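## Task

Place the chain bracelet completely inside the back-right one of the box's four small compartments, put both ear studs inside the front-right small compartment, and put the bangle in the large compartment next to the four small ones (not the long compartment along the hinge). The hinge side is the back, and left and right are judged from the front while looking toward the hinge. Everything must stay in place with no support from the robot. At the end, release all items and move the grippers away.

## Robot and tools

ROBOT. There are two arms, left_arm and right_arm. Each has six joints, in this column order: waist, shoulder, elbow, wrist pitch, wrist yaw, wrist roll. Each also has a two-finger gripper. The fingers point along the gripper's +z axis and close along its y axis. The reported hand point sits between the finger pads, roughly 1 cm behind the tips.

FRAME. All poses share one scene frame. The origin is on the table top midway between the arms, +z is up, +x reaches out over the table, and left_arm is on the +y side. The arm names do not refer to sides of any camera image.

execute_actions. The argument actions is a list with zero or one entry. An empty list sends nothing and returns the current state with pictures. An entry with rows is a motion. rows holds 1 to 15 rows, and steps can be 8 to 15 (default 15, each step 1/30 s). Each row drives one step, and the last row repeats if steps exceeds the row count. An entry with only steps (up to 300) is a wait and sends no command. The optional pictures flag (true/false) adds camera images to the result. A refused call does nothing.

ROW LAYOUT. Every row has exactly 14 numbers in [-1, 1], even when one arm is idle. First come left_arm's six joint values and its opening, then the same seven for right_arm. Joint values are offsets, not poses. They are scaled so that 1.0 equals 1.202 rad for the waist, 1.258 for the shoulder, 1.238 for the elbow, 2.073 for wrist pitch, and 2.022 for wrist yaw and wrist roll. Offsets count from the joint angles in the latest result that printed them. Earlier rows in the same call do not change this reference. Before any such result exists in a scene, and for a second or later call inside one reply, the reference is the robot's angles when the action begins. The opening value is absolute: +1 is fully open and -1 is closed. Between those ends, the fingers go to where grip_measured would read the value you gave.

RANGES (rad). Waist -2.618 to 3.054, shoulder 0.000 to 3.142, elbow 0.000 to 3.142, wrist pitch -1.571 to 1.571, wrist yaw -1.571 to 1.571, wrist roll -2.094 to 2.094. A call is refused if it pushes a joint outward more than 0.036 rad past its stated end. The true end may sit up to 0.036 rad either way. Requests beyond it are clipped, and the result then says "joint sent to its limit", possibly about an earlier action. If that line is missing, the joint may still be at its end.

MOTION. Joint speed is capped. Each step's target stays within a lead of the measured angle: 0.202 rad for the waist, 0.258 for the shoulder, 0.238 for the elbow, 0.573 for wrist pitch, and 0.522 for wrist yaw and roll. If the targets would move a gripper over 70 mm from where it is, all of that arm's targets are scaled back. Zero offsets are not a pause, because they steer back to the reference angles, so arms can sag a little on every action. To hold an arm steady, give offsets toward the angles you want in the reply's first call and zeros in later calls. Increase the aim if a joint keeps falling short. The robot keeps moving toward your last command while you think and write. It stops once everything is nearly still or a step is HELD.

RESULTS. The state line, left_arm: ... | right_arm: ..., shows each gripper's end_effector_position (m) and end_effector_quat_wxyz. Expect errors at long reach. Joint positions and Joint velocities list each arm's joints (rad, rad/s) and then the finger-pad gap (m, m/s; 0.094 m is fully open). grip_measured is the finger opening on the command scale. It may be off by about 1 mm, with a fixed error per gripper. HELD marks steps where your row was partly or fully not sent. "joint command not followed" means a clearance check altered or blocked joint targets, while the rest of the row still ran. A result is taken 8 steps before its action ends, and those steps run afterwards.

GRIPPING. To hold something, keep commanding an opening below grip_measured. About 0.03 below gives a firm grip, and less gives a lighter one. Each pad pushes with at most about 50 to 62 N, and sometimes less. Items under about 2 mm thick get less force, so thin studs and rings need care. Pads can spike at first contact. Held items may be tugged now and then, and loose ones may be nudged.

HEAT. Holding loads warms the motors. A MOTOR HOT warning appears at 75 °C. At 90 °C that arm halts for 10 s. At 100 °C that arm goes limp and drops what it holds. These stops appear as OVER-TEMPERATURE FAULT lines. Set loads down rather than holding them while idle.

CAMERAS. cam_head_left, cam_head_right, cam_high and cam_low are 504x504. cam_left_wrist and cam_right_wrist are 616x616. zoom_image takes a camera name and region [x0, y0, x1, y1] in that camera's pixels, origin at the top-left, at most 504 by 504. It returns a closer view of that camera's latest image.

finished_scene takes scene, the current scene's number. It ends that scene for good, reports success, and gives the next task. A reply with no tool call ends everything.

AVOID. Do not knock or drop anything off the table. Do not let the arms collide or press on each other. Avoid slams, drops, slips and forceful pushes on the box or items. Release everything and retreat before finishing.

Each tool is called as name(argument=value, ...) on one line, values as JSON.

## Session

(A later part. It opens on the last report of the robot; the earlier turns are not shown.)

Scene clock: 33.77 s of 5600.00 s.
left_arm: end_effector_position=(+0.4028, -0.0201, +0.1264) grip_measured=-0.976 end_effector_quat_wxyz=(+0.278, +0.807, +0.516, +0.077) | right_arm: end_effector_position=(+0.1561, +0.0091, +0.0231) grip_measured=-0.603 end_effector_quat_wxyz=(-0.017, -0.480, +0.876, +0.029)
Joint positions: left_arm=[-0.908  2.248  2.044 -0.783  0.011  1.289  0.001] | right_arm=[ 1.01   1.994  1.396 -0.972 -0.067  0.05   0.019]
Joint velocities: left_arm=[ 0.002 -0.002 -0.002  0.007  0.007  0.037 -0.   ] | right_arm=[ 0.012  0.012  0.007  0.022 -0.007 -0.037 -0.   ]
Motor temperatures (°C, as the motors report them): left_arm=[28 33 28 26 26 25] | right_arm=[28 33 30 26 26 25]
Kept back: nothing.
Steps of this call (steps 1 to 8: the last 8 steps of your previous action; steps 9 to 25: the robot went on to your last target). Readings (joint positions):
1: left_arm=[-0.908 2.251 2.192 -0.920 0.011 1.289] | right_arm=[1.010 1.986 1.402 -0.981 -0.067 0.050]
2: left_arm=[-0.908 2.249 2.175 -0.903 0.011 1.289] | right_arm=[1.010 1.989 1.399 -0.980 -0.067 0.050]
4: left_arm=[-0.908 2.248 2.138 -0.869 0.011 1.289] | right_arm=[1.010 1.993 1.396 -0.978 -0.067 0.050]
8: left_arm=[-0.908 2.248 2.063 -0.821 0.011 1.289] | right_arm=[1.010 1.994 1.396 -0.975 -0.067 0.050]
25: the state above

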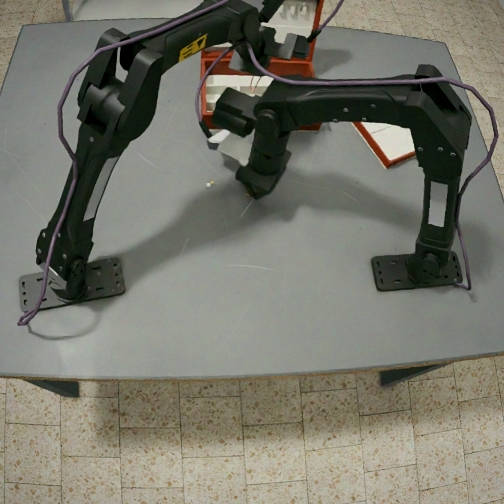

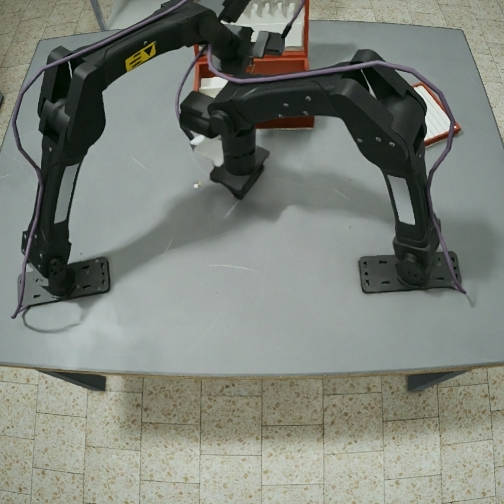

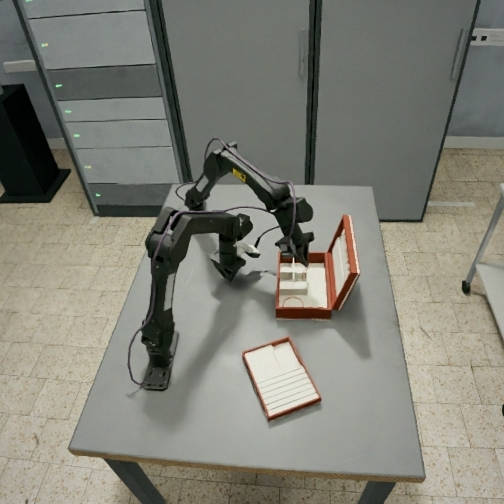

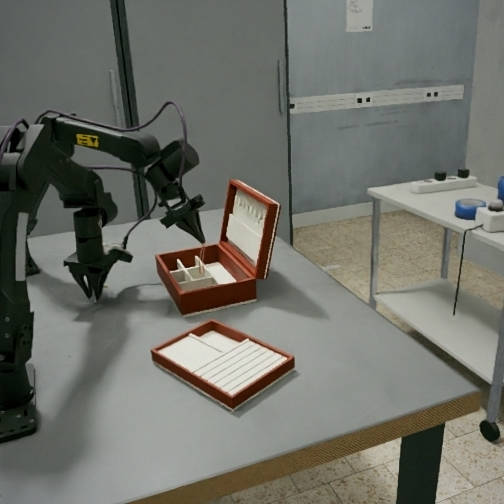

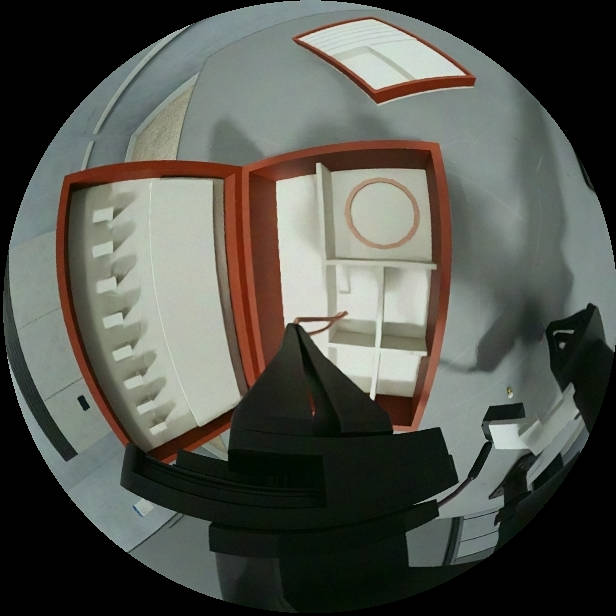

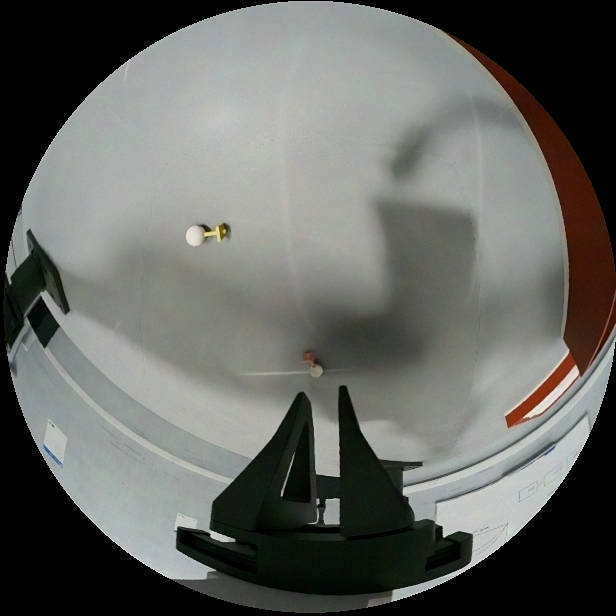

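execute_actions(actions=[{"rows":[[-0.01,-0.015,0,0,0,0,-1,0.012,0,0,0.012,0,0,-0.6],[-0.02,-0.025,0,0,0,0,-1,0.012,0.01,0,0.012,0,0,-0.6],[-0.028,-0.035,-0.01,0,0,0,-1,0.012,0.015,0,0.012,0,0,-0.6],[-0.028,-0.04,-0.02,0,0,0,-1,0.012,0.02,0,0.012,0,0,-0.6],[-0.028,-0.04,-0.03,0.005,0,0,-1,0.012,0.025,0,0.012,0,0,-0.6],[-0.028,-0.04,-0.04,0.01,0,0,-1,0.012,0.028,0,0.012,0,0,-0.6],[-0.028,-0.04,-0.055,0.015,0,0,-1,0.012,0.028,0,0.012,0,0,-0.6],[-0.028,-0.04,-0.07,0.02,0,0,-1,0.012,0.028,0,0.012,0,0,-0.6],[-0.028,-0.04,-0.085,0.03,0,0,-1,0.012,0.028,0,0.012,0,0,-0.6],[-0.028,-0.04,-0.105,0.035,0,0,-1,0.012,0.028,0,0.012,0,0,-0.6]],"steps":15}])

execute_actions(actions=[{"steps":20}], pictures=true)

Scene clock: 34.83 s of 5600.00 s.
left_arm: end_effector_position=(+0.3921, -0.0287, +0.1360) grip_measured=-0.976 end_effector_quat_wxyz=(+0.288, +0.810, +0.504, +0.077) | right_arm: end_effector_position=(+0.1542, +0.0109, +0.0170) grip_measured=-0.603 end_effector_quat_wxyz=(-0.021, -0.483, +0.875, +0.027)
Joint positions: left_arm=[-0.931  2.216  2.019 -0.769  0.01   1.289  0.001] | right_arm=[ 1.017  2.011  1.396 -0.962 -0.067  0.05   0.019]
Joint velocities: left_arm=[-0.159 -0.232 -0.295  0.198 -0.051  0.051 -0.002] | right_arm=[-0.002  0.164  0.002  0.066  0.037 -0.081 -0.001]
Motor temperatures (°C, as the motors report them): left_arm=[28 33 28 26 26 25] | right_arm=[28 33 30 26 26 25]
Steps of this call (steps 1 to 25: the robot went on to your last target; steps 26 to 32: the first 7 steps of this action). Readings (joint positions):
26: left_arm=[-0.908 2.248 2.044 -0.782 0.011 1.289] | right_arm=[1.010 1.994 1.396 -0.972 -0.067 0.050]
27: left_arm=[-0.909 2.247 2.044 -0.782 0.010 1.289] | right_arm=[1.011 1.994 1.396 -0.970 -0.067 0.050]
29: left_arm=[-0.916 2.239 2.042 -0.781 0.010 1.289] | right_arm=[1.014 1.997 1.396 -0.966 -0.067 0.050]
32: the state above

Scene clock: 35.50 s of 5600.00 s.
left_arm: end_effector_position=(+0.3828, -0.0281, +0.1173) grip_measured=-0.976 end_effector_quat_wxyz=(+0.281, +0.815, +0.501, +0.073) | right_arm: end_effector_position=(+0.1537, +0.0099, +0.0121) grip_measured=-0.603 end_effector_quat_wxyz=(-0.026, -0.483, +0.875, +0.023)
Joint positions: left_arm=[-0.942  2.198  1.925 -0.71   0.01   1.289  0.001] | right_arm=[ 1.017  2.025  1.396 -0.961 -0.067  0.05   0.019]
Joint velocities: left_arm=[-0.002  0.007 -0.027  0.051  0.007 -0.022 -0.   ] | right_arm=[ 0.002  0.007 -0.002 -0.007  0.037 -0.037  0.001]
Motor temperatures (°C, as the motors report them): left_arm=[28 33 28 26 26 25] | right_arm=[28 33 30 26 26 25]
Kept back: nothing.
Steps of this call (steps 1 to 8: the last 8 steps of your previous action; steps 9 to 20: the robot went on to your last target). Readings (joint positions):
1: left_arm=[-0.936 2.209 2.007 -0.760 0.010 1.289] | right_arm=[1.017 2.016 1.396 -0.962 -0.067 0.050]
2: left_arm=[-0.939 2.203 1.993 -0.749 0.010 1.289] | right_arm=[1.017 2.021 1.396 -0.962 -0.067 0.050]
4: left_arm=[-0.942 2.198 1.961 -0.729 0.010 1.289] | right_arm=[1.017 2.025 1.396 -0.962 -0.067 0.050]
8: left_arm=[-0.942 2.198 1.926 -0.723 0.010 1.289] | right_arm=[1.017 2.025 1.396 -0.961 -0.067 0.050]
20: the state above

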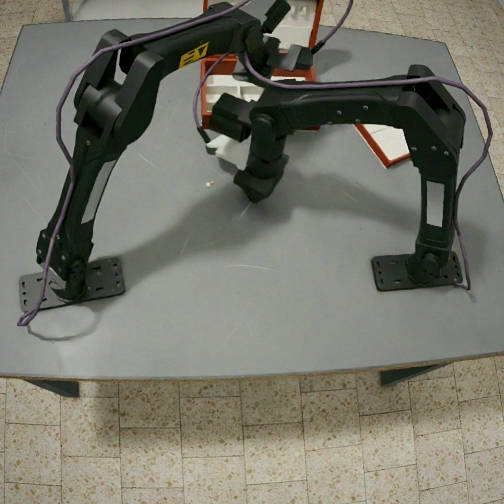

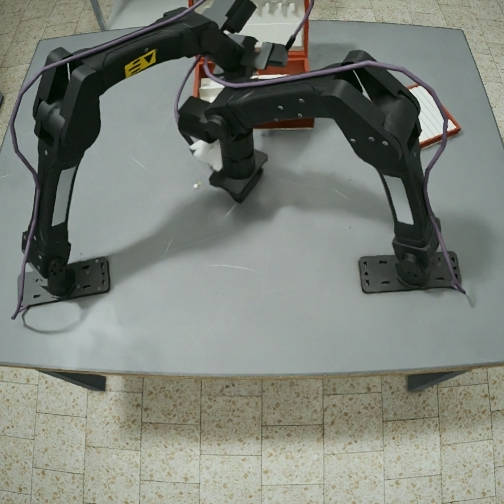

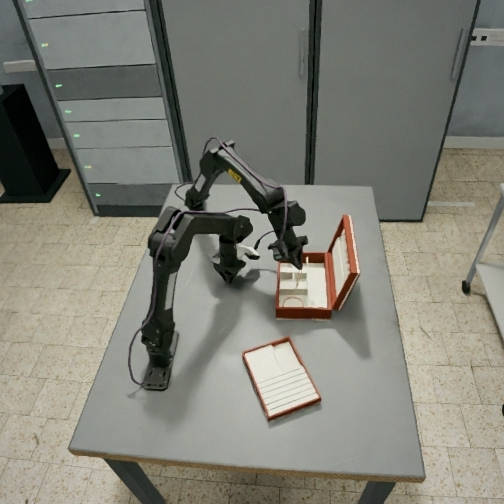

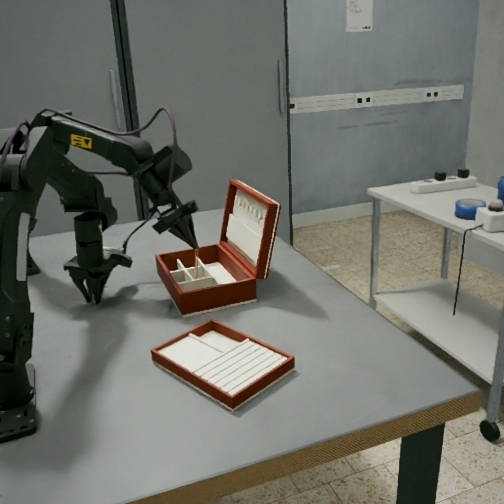

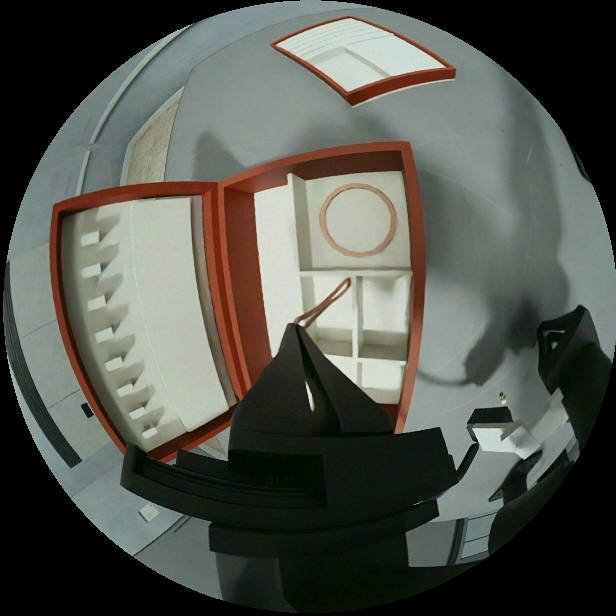

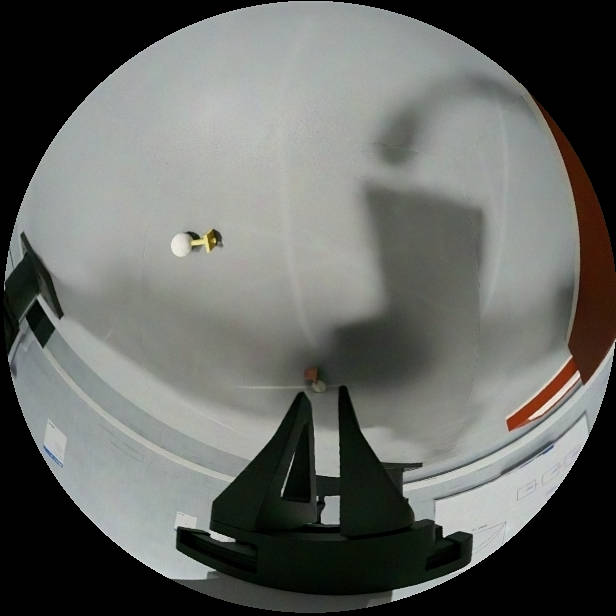

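execute_actions(actions=[{"rows":[[0.01,0,-0.01,0.005,0,0,-1,0,0,0,0.016,0,0,-0.6],[0.02,0,-0.02,0.012,0,0,-1,0,0,0,0.016,0,0,-0.6],[0.028,0.003,-0.03,0.02,0,0,-1,0,0,0,0.016,0,0,-0.6],[0.028,0.006,-0.04,0.027,0,0,-1,0,0,0,0.016,0,0,-0.6],[0.028,0.009,-0.05,0.034,0,0,-1,0,0,0,0.016,0,0,-0.6],[0.028,0.012,-0.06,0.041,0,0,-1,0,0,0,0.016,0,0,-0.6],[0.028,0.015,-0.07,0.048,0,0,-1,0,0,0,0.016,0,0,-0.6],[0.028,0.018,-0.08,0.055,0,0,-1,0,0,0,0.016,0,0,-0.6],[0.028,0.021,-0.09,0.062,0,0,-1,0,0,0,0.016,0,0,-0.6],[0.028,0.024,-0.1,0.069,0,0,-1,0,0,0,0.016,0,0,-0.6],[0.028,0.027,-0.11,0.076,0,0,-1,0,0,0,0.016,0,0,-0.6],[0.028,0.03,-0.12,0.083,0,0,-1,0,0,0,0.016,0,0,-0.6],[0.028,0.033,-0.13,0.09,0,0,-1,0,0,0,0.016,0,0,-0.6],[0.028,0.036,-0.14,0.097,0,0,-1,0,0,0,0.016,0,0,-0.6],[0.028,0.038,-0.152,0.103,0,0,-1,0,0,0,0.016,0,0,-0.6]],"steps":15}])

execute_actions(actions=[{"steps":22}], pictures=true)

Scene clock: 36.93 s of 5600.00 s.
left_arm: end_effector_position=(+0.3942, -0.0203, +0.1091) grip_measured=-0.976 end_effector_quat_wxyz=(+0.288, +0.807, +0.510, +0.079) | right_arm: end_effector_position=(+0.1556, +0.0133, +0.0121) grip_measured=-0.603 end_effector_quat_wxyz=(-0.019, -0.483, +0.875, +0.027)
Joint positions: left_arm=[-0.918  2.198  1.882 -0.648  0.01   1.289  0.001] | right_arm=[ 1.017  2.025  1.396 -0.945 -0.067  0.05   0.019]
Joint velocities: left_arm=[ 0.11  -0.012 -0.398  0.359  0.037  0.007 -0.   ] | right_arm=[ 0.007  0.007  0.012  0.037  0.007  0.037 -0.   ]
Motor temperatures (°C, as the motors report them): left_arm=[28 33 28 26 26 25] | right_arm=[28 33 30 26 26 25]
Steps of this call (steps 1 to 15: the robot went on to your last target; steps 16 to 36: nothing new was sent; steps 37 to 43: the first 7 steps of this action). Readings (joint positions):
37: left_arm=[-0.941 2.198 1.925 -0.708 0.010 1.289] | right_arm=[1.017 2.025 1.396 -0.959 -0.067 0.050]
38: left_arm=[-0.940 2.198 1.925 -0.705 0.010 1.289] | right_arm=[1.017 2.025 1.396 -0.956 -0.067 0.050]
40: left_arm=[-0.933 2.198 1.916 -0.685 0.010 1.289] | right_arm=[1.017 2.025 1.396 -0.950 -0.067 0.050]
43: the state above

Scene clock: 37.67 s of 5600.00 s.
left_arm: end_effector_position=(+0.3952, -0.0137, +0.0550) grip_measured=-0.976 end_effector_quat_wxyz=(+0.276, +0.807, +0.516, +0.077) | right_arm: end_effector_position=(+0.1560, +0.0142, +0.0121) grip_measured=-0.603 end_effector_quat_wxyz=(-0.018, -0.483, +0.875, +0.028)
Joint positions: left_arm=[-0.908  2.24   1.748 -0.498  0.01   1.289  0.001] | right_arm=[ 1.017  2.025  1.396 -0.941 -0.067  0.05   0.019]
Joint velocities: left_arm=[ 0.017  0.002 -0.017 -0.007  0.022 -0.022 -0.   ] | right_arm=[-0.007 -0.002 -0.002  0.037 -0.007  0.037  0.   ]
Motor temperatures (°C, as the motors report them): left_arm=[28 33 28 26 26 25] | right_arm=[28 33 30 26 26 25]
Kept back: nothing.
Steps of this call (steps 1 to 8: the last 8 steps of your previous action; steps 9 to 22: the robot went on to your last target). Readings (joint positions):
1: left_arm=[-0.914 2.198 1.868 -0.637 0.010 1.289] | right_arm=[1.017 2.025 1.396 -0.944 -0.067 0.050]
2: left_arm=[-0.911 2.199 1.854 -0.626 0.010 1.289] | right_arm=[1.017 2.025 1.396 -0.944 -0.067 0.050]
4: left_arm=[-0.908 2.205 1.829 -0.602 0.010 1.289] | right_arm=[1.017 2.025 1.396 -0.943 -0.067 0.050]
8: left_arm=[-0.908 2.221 1.778 -0.547 0.010 1.289] | right_arm=[1.017 2.025 1.396 -0.942 -0.067 0.050]
22: the state above

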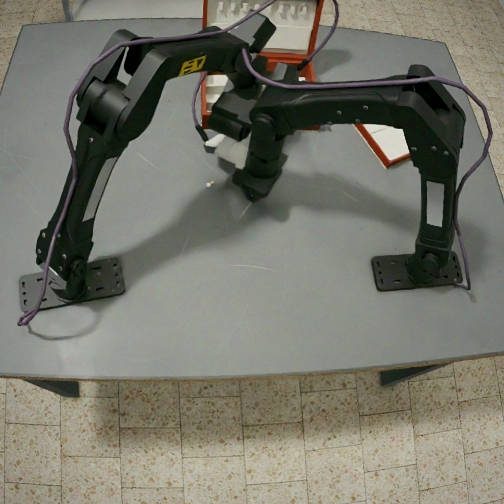

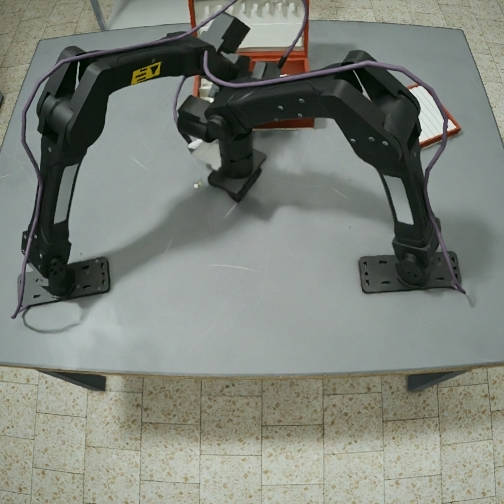

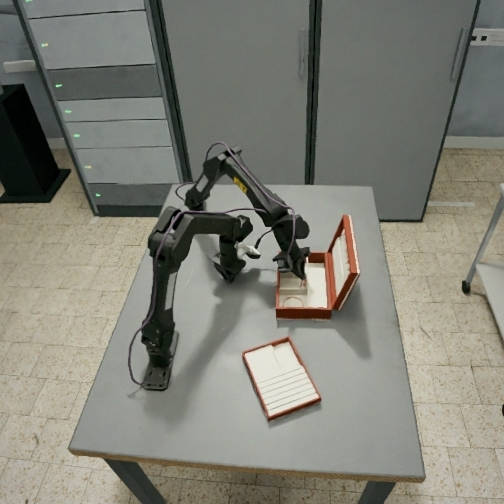

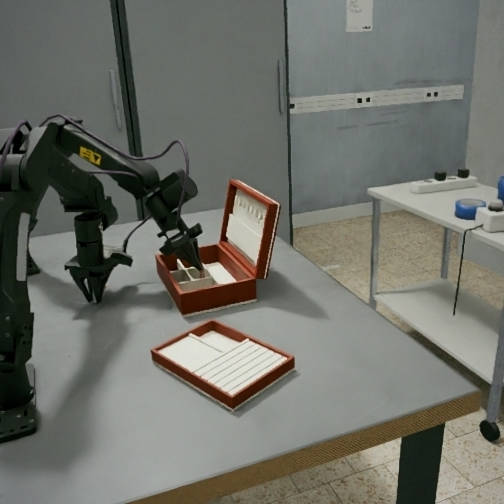

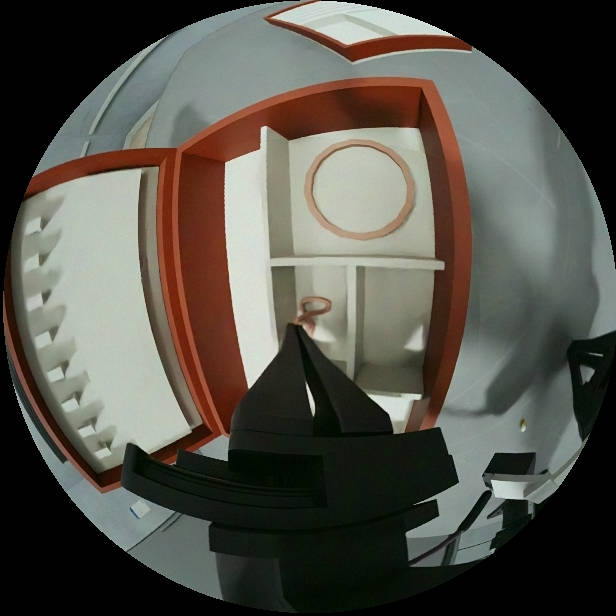

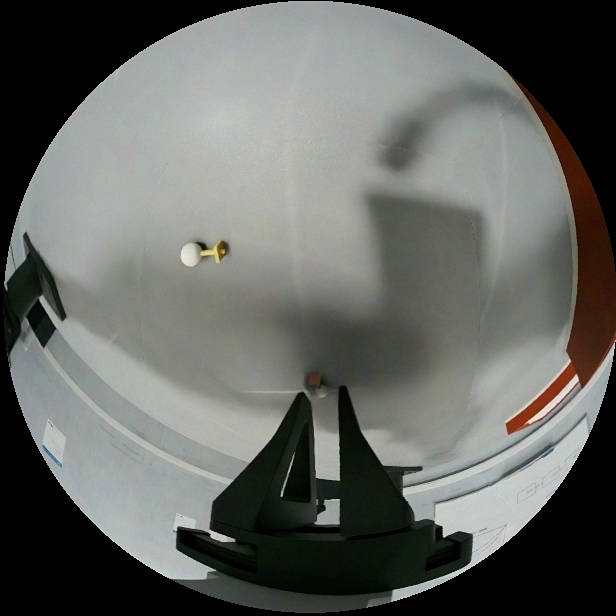

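execute_actions(actions=[{"rows":[[-0.02,0,-0.01,0,0,0,-1,0,0.015,0,0.01,0,0,-0.6],[-0.022,0,-0.02,0,0,0,-1,0,0.015,0,0.01,0,0,-0.6],[-0.022,0,-0.03,0,0,0,-1,0,0.015,0,0.01,0,0,-0.6],[-0.022,0,-0.038,0,0,0,-1,0,0.015,0,0.01,0,0,-0.63],[-0.022,0,-0.038,0,0,0,-1,0,0.015,0,0.01,0,0,-0.66],[-0.022,0,-0.038,0,0,0,-1,0,0.015,0,0.01,0,0,-0.69],[-0.022,0,-0.038,0,0,0,-1,0,0.015,0,0.01,0,0,-0.72],[-0.022,0,-0.038,0,0,0,-1,0,0.015,0,0.01,0,0,-0.75],[-0.022,0,-0.038,0,0,0,-1,0,0.015,0,0.01,0,0,-0.78],[-0.022,0,-0.038,0,0,0,-1,0,0.015,0,0.01,0,0,-0.8],[-0.022,0,-0.038,0,0,0,-1,0,0.015,0,0.01,0,0,-0.82],[-0.022,0,-0.038,0,0,0,-0.92,0,0.015,0,0.01,0,0,-0.84],[-0.022,0,-0.038,0,0,0,-0.82,0,0.015,0,0.01,0,0,-0.86]],"steps":15}])

execute_actions(actions=[{"steps":18}], pictures=true)

Scene clock: 38.77 s of 5600.00 s.
left_arm: end_effector_position=(+0.3838, -0.0188, +0.0464) grip_measured=-0.976 end_effector_quat_wxyz=(+0.269, +0.815, +0.509, +0.072) | right_arm: end_effector_position=(+0.1566, +0.0145, +0.0091) grip_measured=-0.705 end_effector_quat_wxyz=(-0.018, -0.483, +0.875, +0.027)
Joint positions: left_arm=[-0.928  2.24   1.722 -0.488  0.01   1.289  0.001] | right_arm=[ 1.017  2.034  1.396 -0.935 -0.065  0.05   0.014]
Joint velocities: left_arm=[-0.076  0.012 -0.164 -0.007  0.007 -0.022  0.   ] | right_arm=[ 0.002  0.012  0.012  0.007 -0.007 -0.051 -0.025]
Motor temperatures (°C, as the motors report them): left_arm=[28 33 28 26 26 25] | right_arm=[28 33 30 26 26 25]
Steps of this call (steps 1 to 26: the robot went on to your last target; steps 27 to 33: the first 7 steps of this action). Readings (joint positions):
27: left_arm=[-0.909 2.240 1.748 -0.494 0.010 1.289] | right_arm=[1.017 2.026 1.396 -0.941 -0.067 0.050]
28: left_arm=[-0.911 2.240 1.748 -0.494 0.010 1.289] | right_arm=[1.017 2.027 1.396 -0.939 -0.067 0.050]
30: left_arm=[-0.918 2.240 1.740 -0.489 0.010 1.289] | right_arm=[1.017 2.032 1.396 -0.937 -0.067 0.050]
33: the state above

Scene clock: 39.37 s of 5600.00 s.
left_arm: end_effector_position=(+0.3810, -0.0192, +0.0441) grip_measured=-0.822 end_effector_quat_wxyz=(+0.266, +0.816, +0.508, +0.070) | right_arm: end_effector_position=(+0.1567, +0.0147, +0.0091) grip_measured=-0.857 end_effector_quat_wxyz=(-0.018, -0.483, +0.875, +0.027)
Joint positions: left_arm=[-0.932  2.24   1.716 -0.488  0.01   1.289  0.008] | right_arm=[ 1.017  2.034  1.396 -0.935 -0.065  0.05   0.007]
Joint velocities: left_arm=[-0.007 -0.017  0.007 -0.007 -0.11  -0.007  0.001] | right_arm=[-0.002 -0.012 -0.017  0.007  0.051 -0.007  0.   ]
Motor temperatures (°C, as the motors report them): left_arm=[28 33 28 26 26 25] | right_arm=[28 33 30 26 26 25]
Kept back: nothing.
Steps of this call (steps 1 to 8: the last 8 steps of your previous action; steps 9 to 15: the robot went on to your last target; steps 16 to 18: nothing new was sent). Readings (joint positions):
1: left_arm=[-0.931 2.240 1.718 -0.488 0.010 1.289] | right_arm=[1.017 2.034 1.396 -0.935 -0.065 0.050]
2: left_arm=[-0.932 2.240 1.717 -0.488 0.010 1.289] | right_arm=[1.017 2.034 1.396 -0.935 -0.065 0.050]
4: left_arm=[-0.932 2.240 1.716 -0.488 0.010 1.289] | right_arm=[1.017 2.034 1.396 -0.935 -0.065 0.050]
8: left_arm=[-0.932 2.240 1.716 -0.488 0.010 1.289] | right_arm=[1.017 2.034 1.396 -0.935 -0.065 0.050]
18: the state above
All arms were judged still, so your last target was given up. Only a new action makes them travel on or press farther. Fingers that are still opening or closing keep moving.

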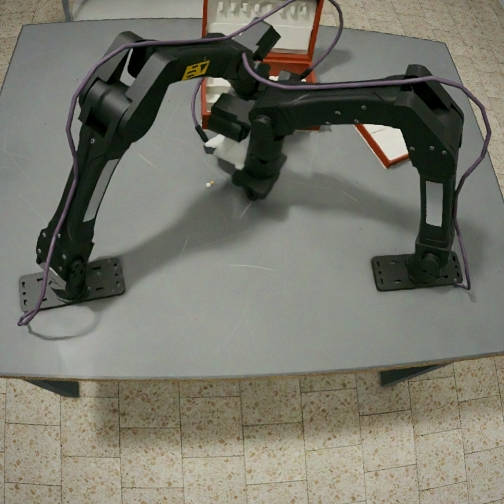

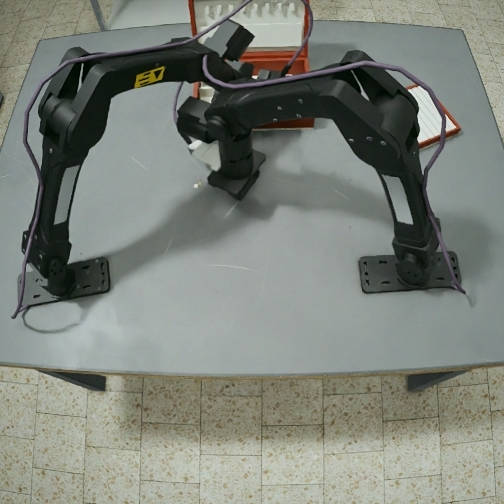

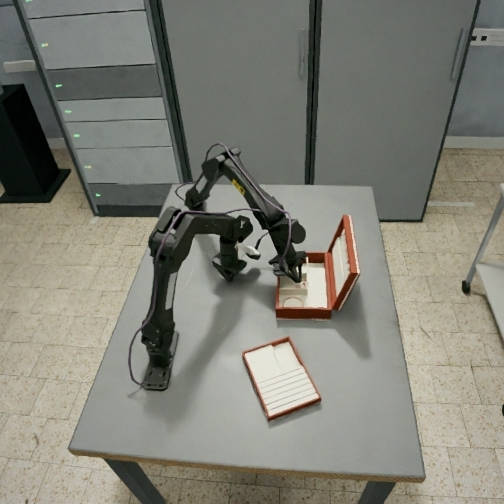

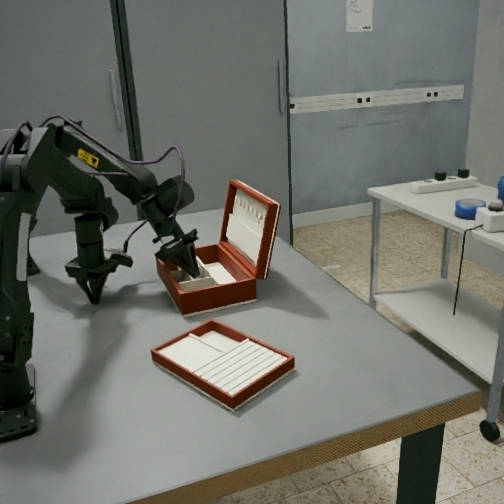

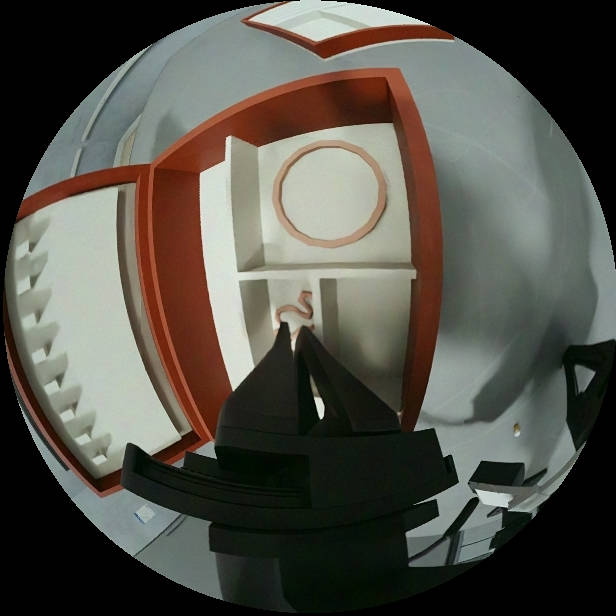

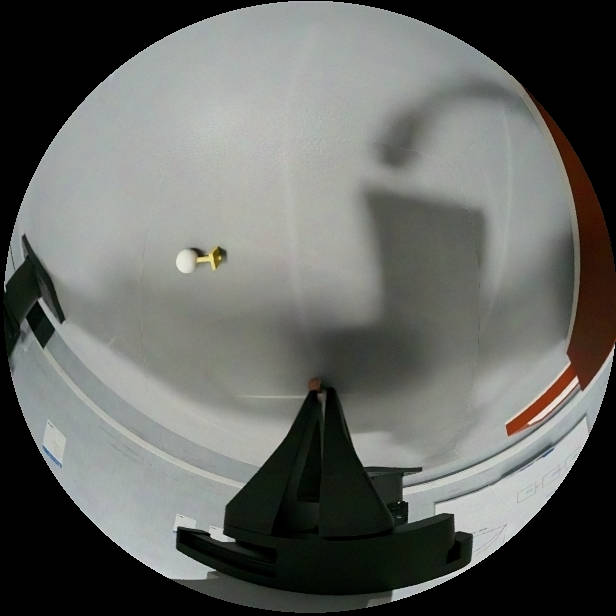

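execute_actions(actions=[{"rows":[[0,-0.02,0,0,0,0,-0.82,0,0,0,0,0,0,-0.875],[0,-0.04,0,0,0,0,-0.82,0,0,0,0,0,0,-0.89],[0,-0.07,0,-0.02,0,0,-0.82,0,0,0,0,0,0,-0.9],[0,-0.1,0,-0.04,0,0,-0.82,0,0,0,0,0,0,-0.9],[0,-0.13,0,-0.07,0,0,-0.82,0,0,0,0,0,0,-0.9],[0,-0.17,0,-0.1,0,0,-0.82,0,0,0,0,0,0,-0.9],[0,-0.21,0,-0.14,0,0,-0.82,0,0,0,0,0,0,-0.9],[0,-0.25,0,-0.18,0,0,-0.82,0,0,0,0,0,0,-0.9],[0,-0.29,0,-0.22,0,0,-0.82,0,0,0,0,0,0,-0.9],[0.05,-0.33,0,-0.26,0,0,-0.82,0,0,0,0,0,0,-0.9],[0.15,-0.37,0,-0.3,0,0,-0.82,0,0,0,0,0,0,-0.9],[0.25,-0.4,0,-0.34,0,0,-0.82,0,0,0,0,0,0,-0.9],[0.35,-0.4,0,-0.38,0,0,-0.82,0,0,0,0,0,0,-0.9],[0.45,-0.4,0,-0.4,0,0,-0.82,0,0,0,0,0,0,-0.9],[0.6,-0.4,0,-0.4,0,0,-0.82,0,0,0,0,0,0,-0.9]],"steps":15}])

execute_actions(actions=[{"steps":25}])

Scene clock: 40.30 s of 5600.00 s.
left_arm: end_effector_position=(+0.3682, -0.0075, +0.0941) grip_measured=-0.822 end_effector_quat_wxyz=(+0.272, +0.815, +0.507, +0.072) | right_arm: end_effector_position=(+0.1567, +0.0147, +0.0091) grip_measured=-0.895 end_effector_quat_wxyz=(-0.018, -0.483, +0.875, +0.027)
Joint positions: left_arm=[-0.932  2.118  1.716 -0.6    0.01   1.289  0.008] | right_arm=[ 1.017  2.034  1.396 -0.935 -0.065  0.05   0.005]
Joint velocities: left_arm=[-0.002 -1.233 -0.007 -1.092  0.037  0.007 -0.   ] | right_arm=[-0.012  0.007 -0.002  0.037 -0.037 -0.081  0.   ]
Motor temperatures (°C, as the motors report them): left_arm=[28 34 28 27 26 25] | right_arm=[28 33 30 26 26 25]
Steps of this call (steps 1 to 21: nothing new was sent; steps 22 to 28: the first 7 steps of this action). Readings (joint positions):
22: left_arm=[-0.932 2.240 1.716 -0.488 0.010 1.289] | right_arm=[1.017 2.034 1.396 -0.935 -0.065 0.050]
23: left_arm=[-0.932 2.237 1.716 -0.488 0.010 1.289] | right_arm=[1.017 2.034 1.396 -0.935 -0.065 0.050]
25: left_arm=[-0.932 2.215 1.716 -0.509 0.010 1.289] | right_arm=[1.017 2.034 1.396 -0.935 -0.065 0.050]
28: the state above

Scene clock: 41.13 s of 5600.00 s.
left_arm: end_effector_position=(+0.3436, +0.3562, +0.1924) grip_measured=-0.822 end_effector_quat_wxyz=(+0.102, +0.598, +0.791, +0.080) | right_arm: end_effector_position=(+0.1567, +0.0147, +0.0091) grip_measured=-0.895 end_effector_quat_wxyz=(-0.018, -0.483, +0.875, +0.027)
Joint positions: left_arm=[-0.201  1.742  1.716 -1.286 -0.006  1.289  0.008] | right_arm=[ 1.017  2.034  1.396 -0.935 -0.065  0.05   0.005]
Joint velocities: left_arm=[-0.222  0.012 -0.007 -0.095 -0.007  0.037  0.001] | right_arm=[-0.017 -0.002 -0.032  0.081  0.11   0.037  0.001]
Motor temperatures (°C, as the motors report them): left_arm=[28 34 28 27 26 25] | right_arm=[28 34 30 26 26 25]
Kept back: nothing.
Steps of this call (steps 1 to 8: the last 8 steps of your previous action; steps 9 to 25: the robot went on to your last target). Readings (joint positions):
1: left_arm=[-0.932 2.071 1.716 -0.638 0.010 1.289] | right_arm=[1.017 2.034 1.396 -0.935 -0.065 0.050]
2: left_arm=[-0.932 2.022 1.716 -0.678 0.010 1.289] | right_arm=[1.017 2.034 1.396 -0.935 -0.065 0.050]
4: left_arm=[-0.919 1.921 1.716 -0.759 0.013 1.289] | right_arm=[1.017 2.034 1.396 -0.935 -0.065 0.050]
8: left_arm=[-0.795 1.777 1.716 -0.918 0.017 1.289] | right_arm=[1.017 2.034 1.396 -0.935 -0.065 0.050]
25: the state above

execute_actions(actions=[{"rows":[[0,0,0.01,0,0,0,-0.82,0,0,0,0,0,0,-0.915],[0,0,0.01,0,0,0,-0.82,0,0,0,0,0,0,-0.93]],"steps":8}])

execute_actions(actions=[{"steps":12}], pictures=true)

zoom_image(camera="cam_right_wrist", region=[270,340,380,450])

Scene clock: 41.50 s of 5600.00 s.
left_arm: end_effector_position=(+0.3402, +0.3521, +0.1915) grip_measured=-0.822 end_effector_quat_wxyz=(+0.097, +0.602, +0.789, +0.074) | right_arm: end_effector_position=(+0.1567, +0.0147, +0.0091) grip_measured=-0.895 end_effector_quat_wxyz=(-0.018, -0.483, +0.875, +0.027)
Joint positions: left_arm=[-0.21   1.742  1.716 -1.301 -0.003  1.289  0.008] | right_arm=[ 1.017  2.034  1.396 -0.935 -0.065  0.05   0.005]
Joint velocities: left_arm=[0.007 0.007 0.012 0.037 0.037 0.022 0.001] | right_arm=[-0.002  0.007 -0.007  0.022 -0.007 -0.007  0.003]
Motor temperatures (°C, as the motors report them): left_arm=[28 34 28 27 26 25] | right_arm=[28 34 30 26 26 25]
Kept back: the last 8 steps of this action.
Steps of this call (steps 1 to 11: the robot went on to your last target). Readings (joint positions):
1: left_arm=[-0.206 1.742 1.716 -1.290 -0.005 1.289] | right_arm=[1.017 2.034 1.396 -0.935 -0.065 0.050]
2: left_arm=[-0.209 1.742 1.716 -1.293 -0.003 1.289] | right_arm=[1.017 2.034 1.396 -0.935 -0.065 0.050]
4: left_arm=[-0.210 1.742 1.716 -1.296 -0.003 1.289] | right_arm=[1.017 2.034 1.396 -0.935 -0.065 0.050]
8: left_arm=[-0.210 1.742 1.716 -1.299 -0.003 1.289] | right_arm=[1.017 2.034 1.396 -0.935 -0.065 0.050]
11: the state above

Scene clock: 41.90 s of 5600.00 s.
left_arm: end_effector_position=(+0.3431, +0.3520, +0.1922) grip_measured=-0.822 end_effector_quat_wxyz=(+0.102, +0.602, +0.788, +0.077) | right_arm: end_effector_position=(+0.1567, +0.0147, +0.0091) grip_measured=-0.921 end_effector_quat_wxyz=(-0.018, -0.483, +0.875, +0.027)
Joint positions: left_arm=[-0.21   1.742  1.716 -1.289 -0.003  1.289  0.008] | right_arm=[ 1.017  2.034  1.396 -0.935 -0.065  0.05   0.004]
Joint velocities: left_arm=[ 0.002  0.002  0.007  0.022 -0.037 -0.022  0.001] | right_arm=[-0.017 -0.007  0.002 -0.007 -0.051 -0.007 -0.001]
Motor temperatures (°C, as the motors report them): left_arm=[28 33 28 27 26 25] | right_arm=[28 34 30 26 26 25]
Kept back: nothing.
Steps of this call (steps 1 to 8: the last 8 steps of your previous action; steps 9 to 12: the robot went on to your last target). Readings (joint positions):
1: left_arm=[-0.210 1.742 1.716 -1.299 -0.003 1.289] | right_arm=[1.017 2.034 1.396 -0.935 -0.065 0.050]
2: left_arm=[-0.210 1.742 1.716 -1.297 -0.003 1.289] | right_arm=[1.017 2.034 1.396 -0.935 -0.065 0.050]
4: left_arm=[-0.210 1.742 1.716 -1.294 -0.003 1.289] | right_arm=[1.017 2.034 1.396 -0.935 -0.065 0.050]
8: left_arm=[-0.210 1.742 1.716 -1.290 -0.003 1.289] | right_arm=[1.017 2.034 1.396 -0.935 -0.065 0.050]
12: the state above

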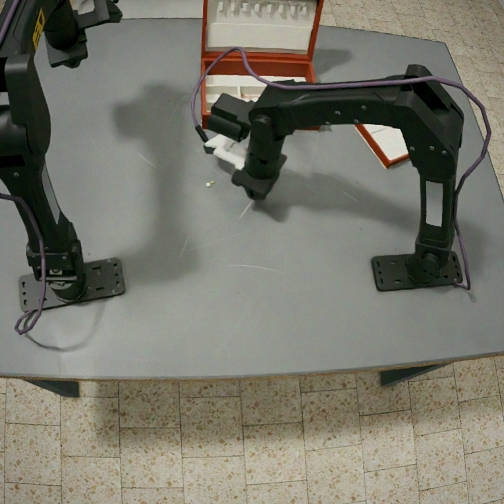

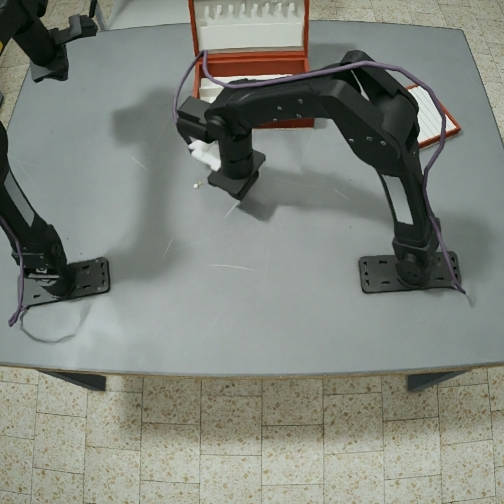

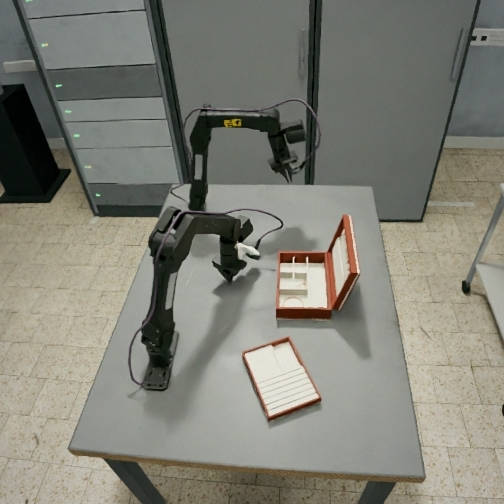

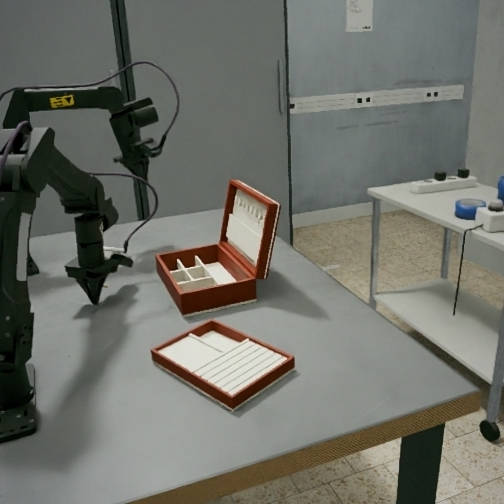

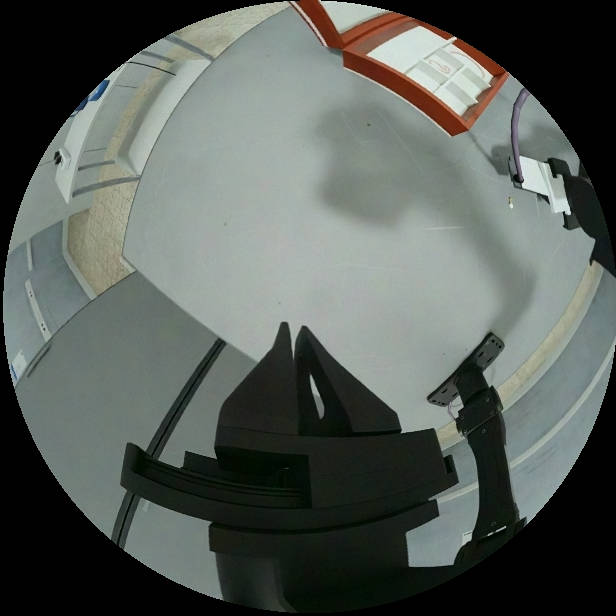

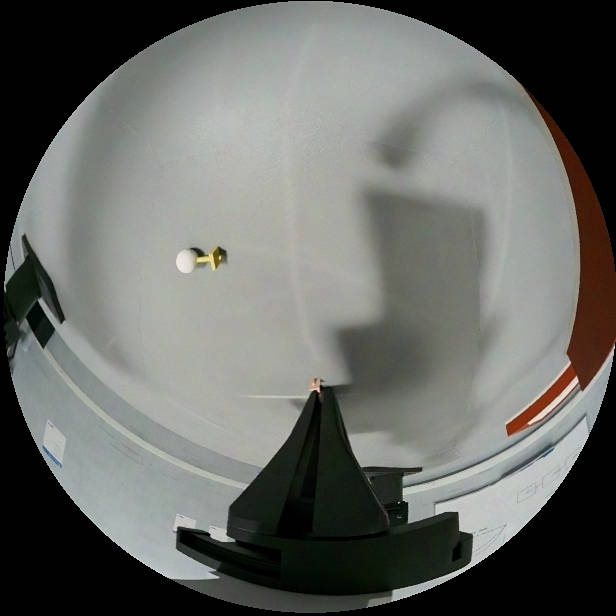

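Region (270, 340, 380, 450) of cam_right_wrist's 616x616 image, scaled by 4.582, with more detail than that image has.

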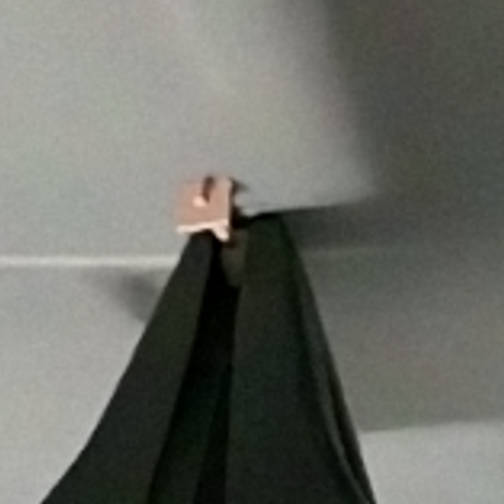

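execute_actions(actions=[{"rows":[[0,0,0.01,0,0,0,-0.82,0,0,0,0,0,0,-0.945],[0,0,0.01,0,0,0,-0.82,0,0,0,0,0,0,-0.96],[0,0,0.01,0,0,0,-0.82,0,0,0,0,0,0,-0.96],[0,0,0.01,0,0,0,-0.82,0,0,0,0,0,0,-0.96],[0,0,0.01,0,0,0,-0.82,0,0,0,0,0,0,-0.96],[0,0,0.01,0,0,0,-0.82,0,-0.02,0,0,0,0,-0.96],[0,0,0.01,0,0,0,-0.82,0,-0.03,0,0,0,0,-0.96],[0,0,0.01,0,0,0,-0.82,0,-0.04,0,-0.01,0,0,-0.96],[0,0,0.01,0,0,0,-0.82,0,-0.05,0,-0.02,0,0,-0.96]],"steps":15}])

execute_actions(actions=[{"steps":15}], pictures=true)

zoom_image(camera="cam_right_wrist", region=[270,340,380,450])

zoom_image(camera="cam_low", region=[60,270,130,320])

Scene clock: 42.93 s of 5600.00 s.
left_arm: end_effector_position=(+0.3432, +0.3520, +0.1923) grip_measured=-0.822 end_effector_quat_wxyz=(+0.102, +0.602, +0.788, +0.077) | right_arm: end_effector_position=(+0.1568, +0.0148, +0.0095) grip_measured=-0.946 end_effector_quat_wxyz=(-0.017, -0.483, +0.875, +0.028)
Joint positions: left_arm=[-0.21   1.742  1.716 -1.288 -0.003  1.289  0.008] | right_arm=[ 1.017  2.032  1.396 -0.935 -0.065  0.05   0.003]
Joint velocities: left_arm=[-0.007 -0.002 -0.012 -0.022  0.037  0.007 -0.001] | right_arm=[-0.007 -0.042 -0.017 -0.037  0.125 -0.037 -0.   ]
Motor temperatures (°C, as the motors report them): left_arm=[28 33 28 27 26 25] | right_arm=[28 34 30 26 26 25]
Steps of this call (steps 1 to 24: the robot went on to your last target; steps 25 to 31: the first 7 steps of this action). Readings (joint positions):
25: left_arm=[-0.210 1.742 1.716 -1.288 -0.003 1.289] | right_arm=[1.017 2.034 1.396 -0.935 -0.065 0.050]
26: left_arm=[-0.210 1.742 1.716 -1.288 -0.003 1.289] | right_arm=[1.017 2.034 1.396 -0.935 -0.065 0.050]
28: left_arm=[-0.210 1.742 1.716 -1.288 -0.003 1.289] | right_arm=[1.017 2.034 1.396 -0.935 -0.065 0.050]
31: the state above

Scene clock: 43.43 s of 5600.00 s.
left_arm: end_effector_position=(+0.3432, +0.3520, +0.1923) grip_measured=-0.822 end_effector_quat_wxyz=(+0.102, +0.602, +0.788, +0.077) | right_arm: end_effector_position=(+0.1550, +0.0116, +0.0259) grip_measured=-0.946 end_effector_quat_wxyz=(-0.012, -0.484, +0.875, +0.031)
Joint positions: left_arm=[-0.21   1.742  1.716 -1.288 -0.003  1.289  0.008] | right_arm=[ 1.017  1.985  1.396 -0.968 -0.065  0.05   0.003]
Joint velocities: left_arm=[-0.022 -0.012 -0.002  0.007  0.007  0.051 -0.   ] | right_arm=[-0.002 -0.002 -0.007  0.051 -0.007  0.037  0.   ]
Motor temperatures (°C, as the motors report them): left_arm=[28 33 28 27 26 25] | right_arm=[28 34 30 26 26 25]
Kept back: nothing.
Steps of this call (steps 1 to 8: the last 8 steps of your previous action; steps 9 to 15: the robot went on to your last target). Readings (joint positions):
1: left_arm=[-0.210 1.742 1.716 -1.288 -0.003 1.289] | right_arm=[1.017 2.029 1.396 -0.936 -0.065 0.050]
2: left_arm=[-0.210 1.742 1.716 -1.288 -0.003 1.289] | right_arm=[1.017 2.023 1.396 -0.941 -0.065 0.050]
4: left_arm=[-0.210 1.742 1.716 -1.288 -0.003 1.289] | right_arm=[1.017 2.005 1.396 -0.953 -0.065 0.050]
8: left_arm=[-0.210 1.742 1.716 -1.288 -0.003 1.289] | right_arm=[1.017 1.986 1.396 -0.962 -0.065 0.050]
15: the state above

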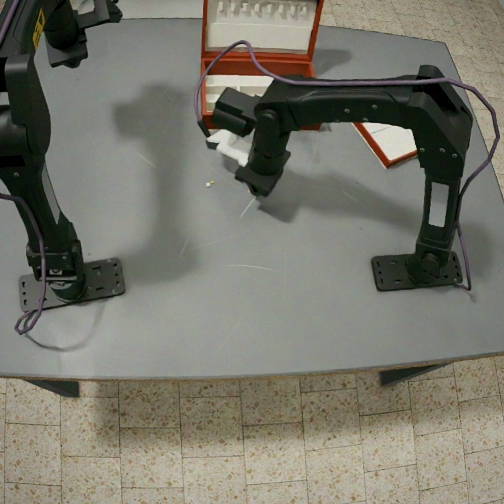

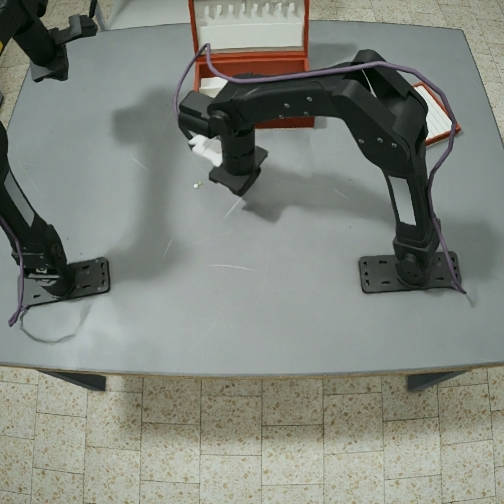

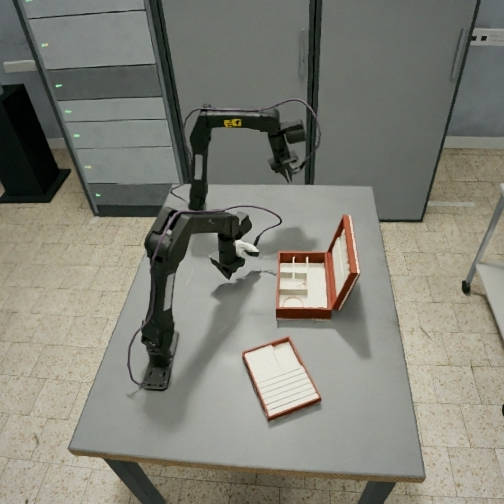

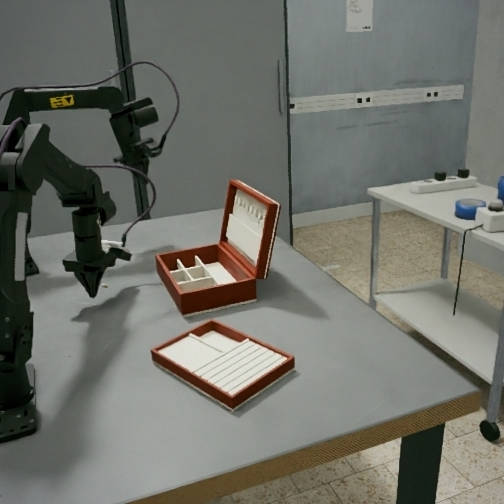

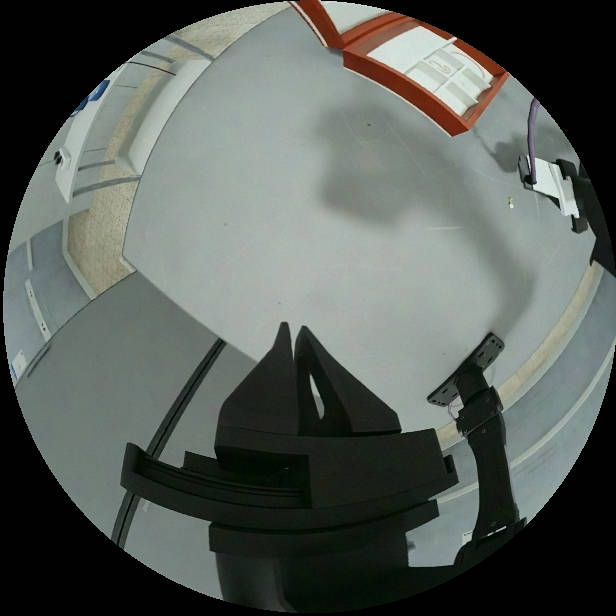

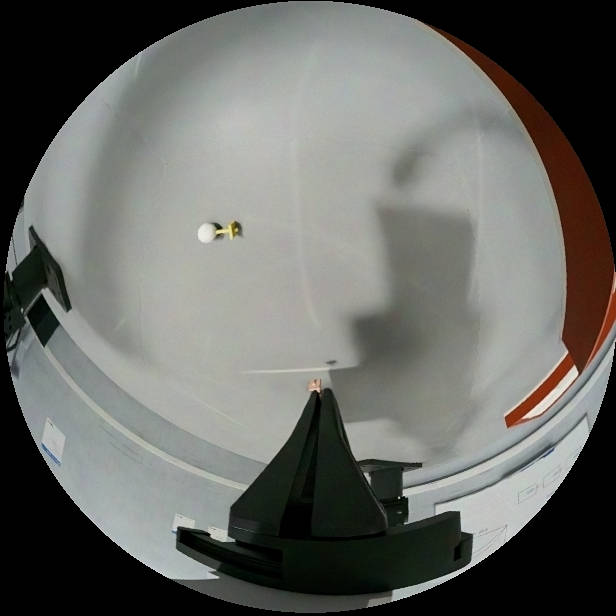

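Region (270, 340, 380, 450) of cam_right_wrist's 616x616 image, scaled by 4.582, with more detail than that image has.

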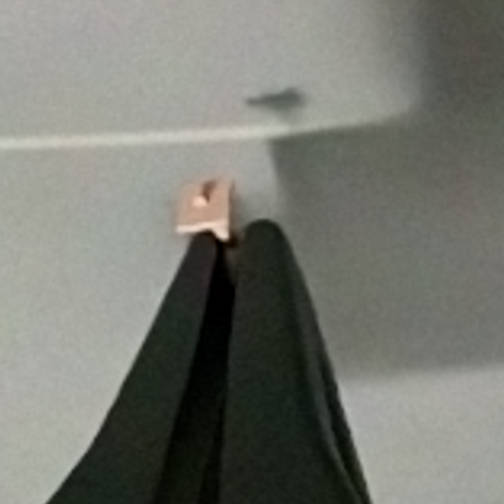

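Region (60, 270, 130, 320) of cam_low's 504x504 image, scaled by 7.200, with more detail than that image has; it fills the top 360 rows of this view, and the rest is white.

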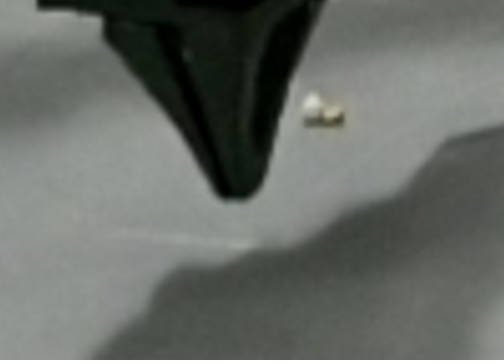

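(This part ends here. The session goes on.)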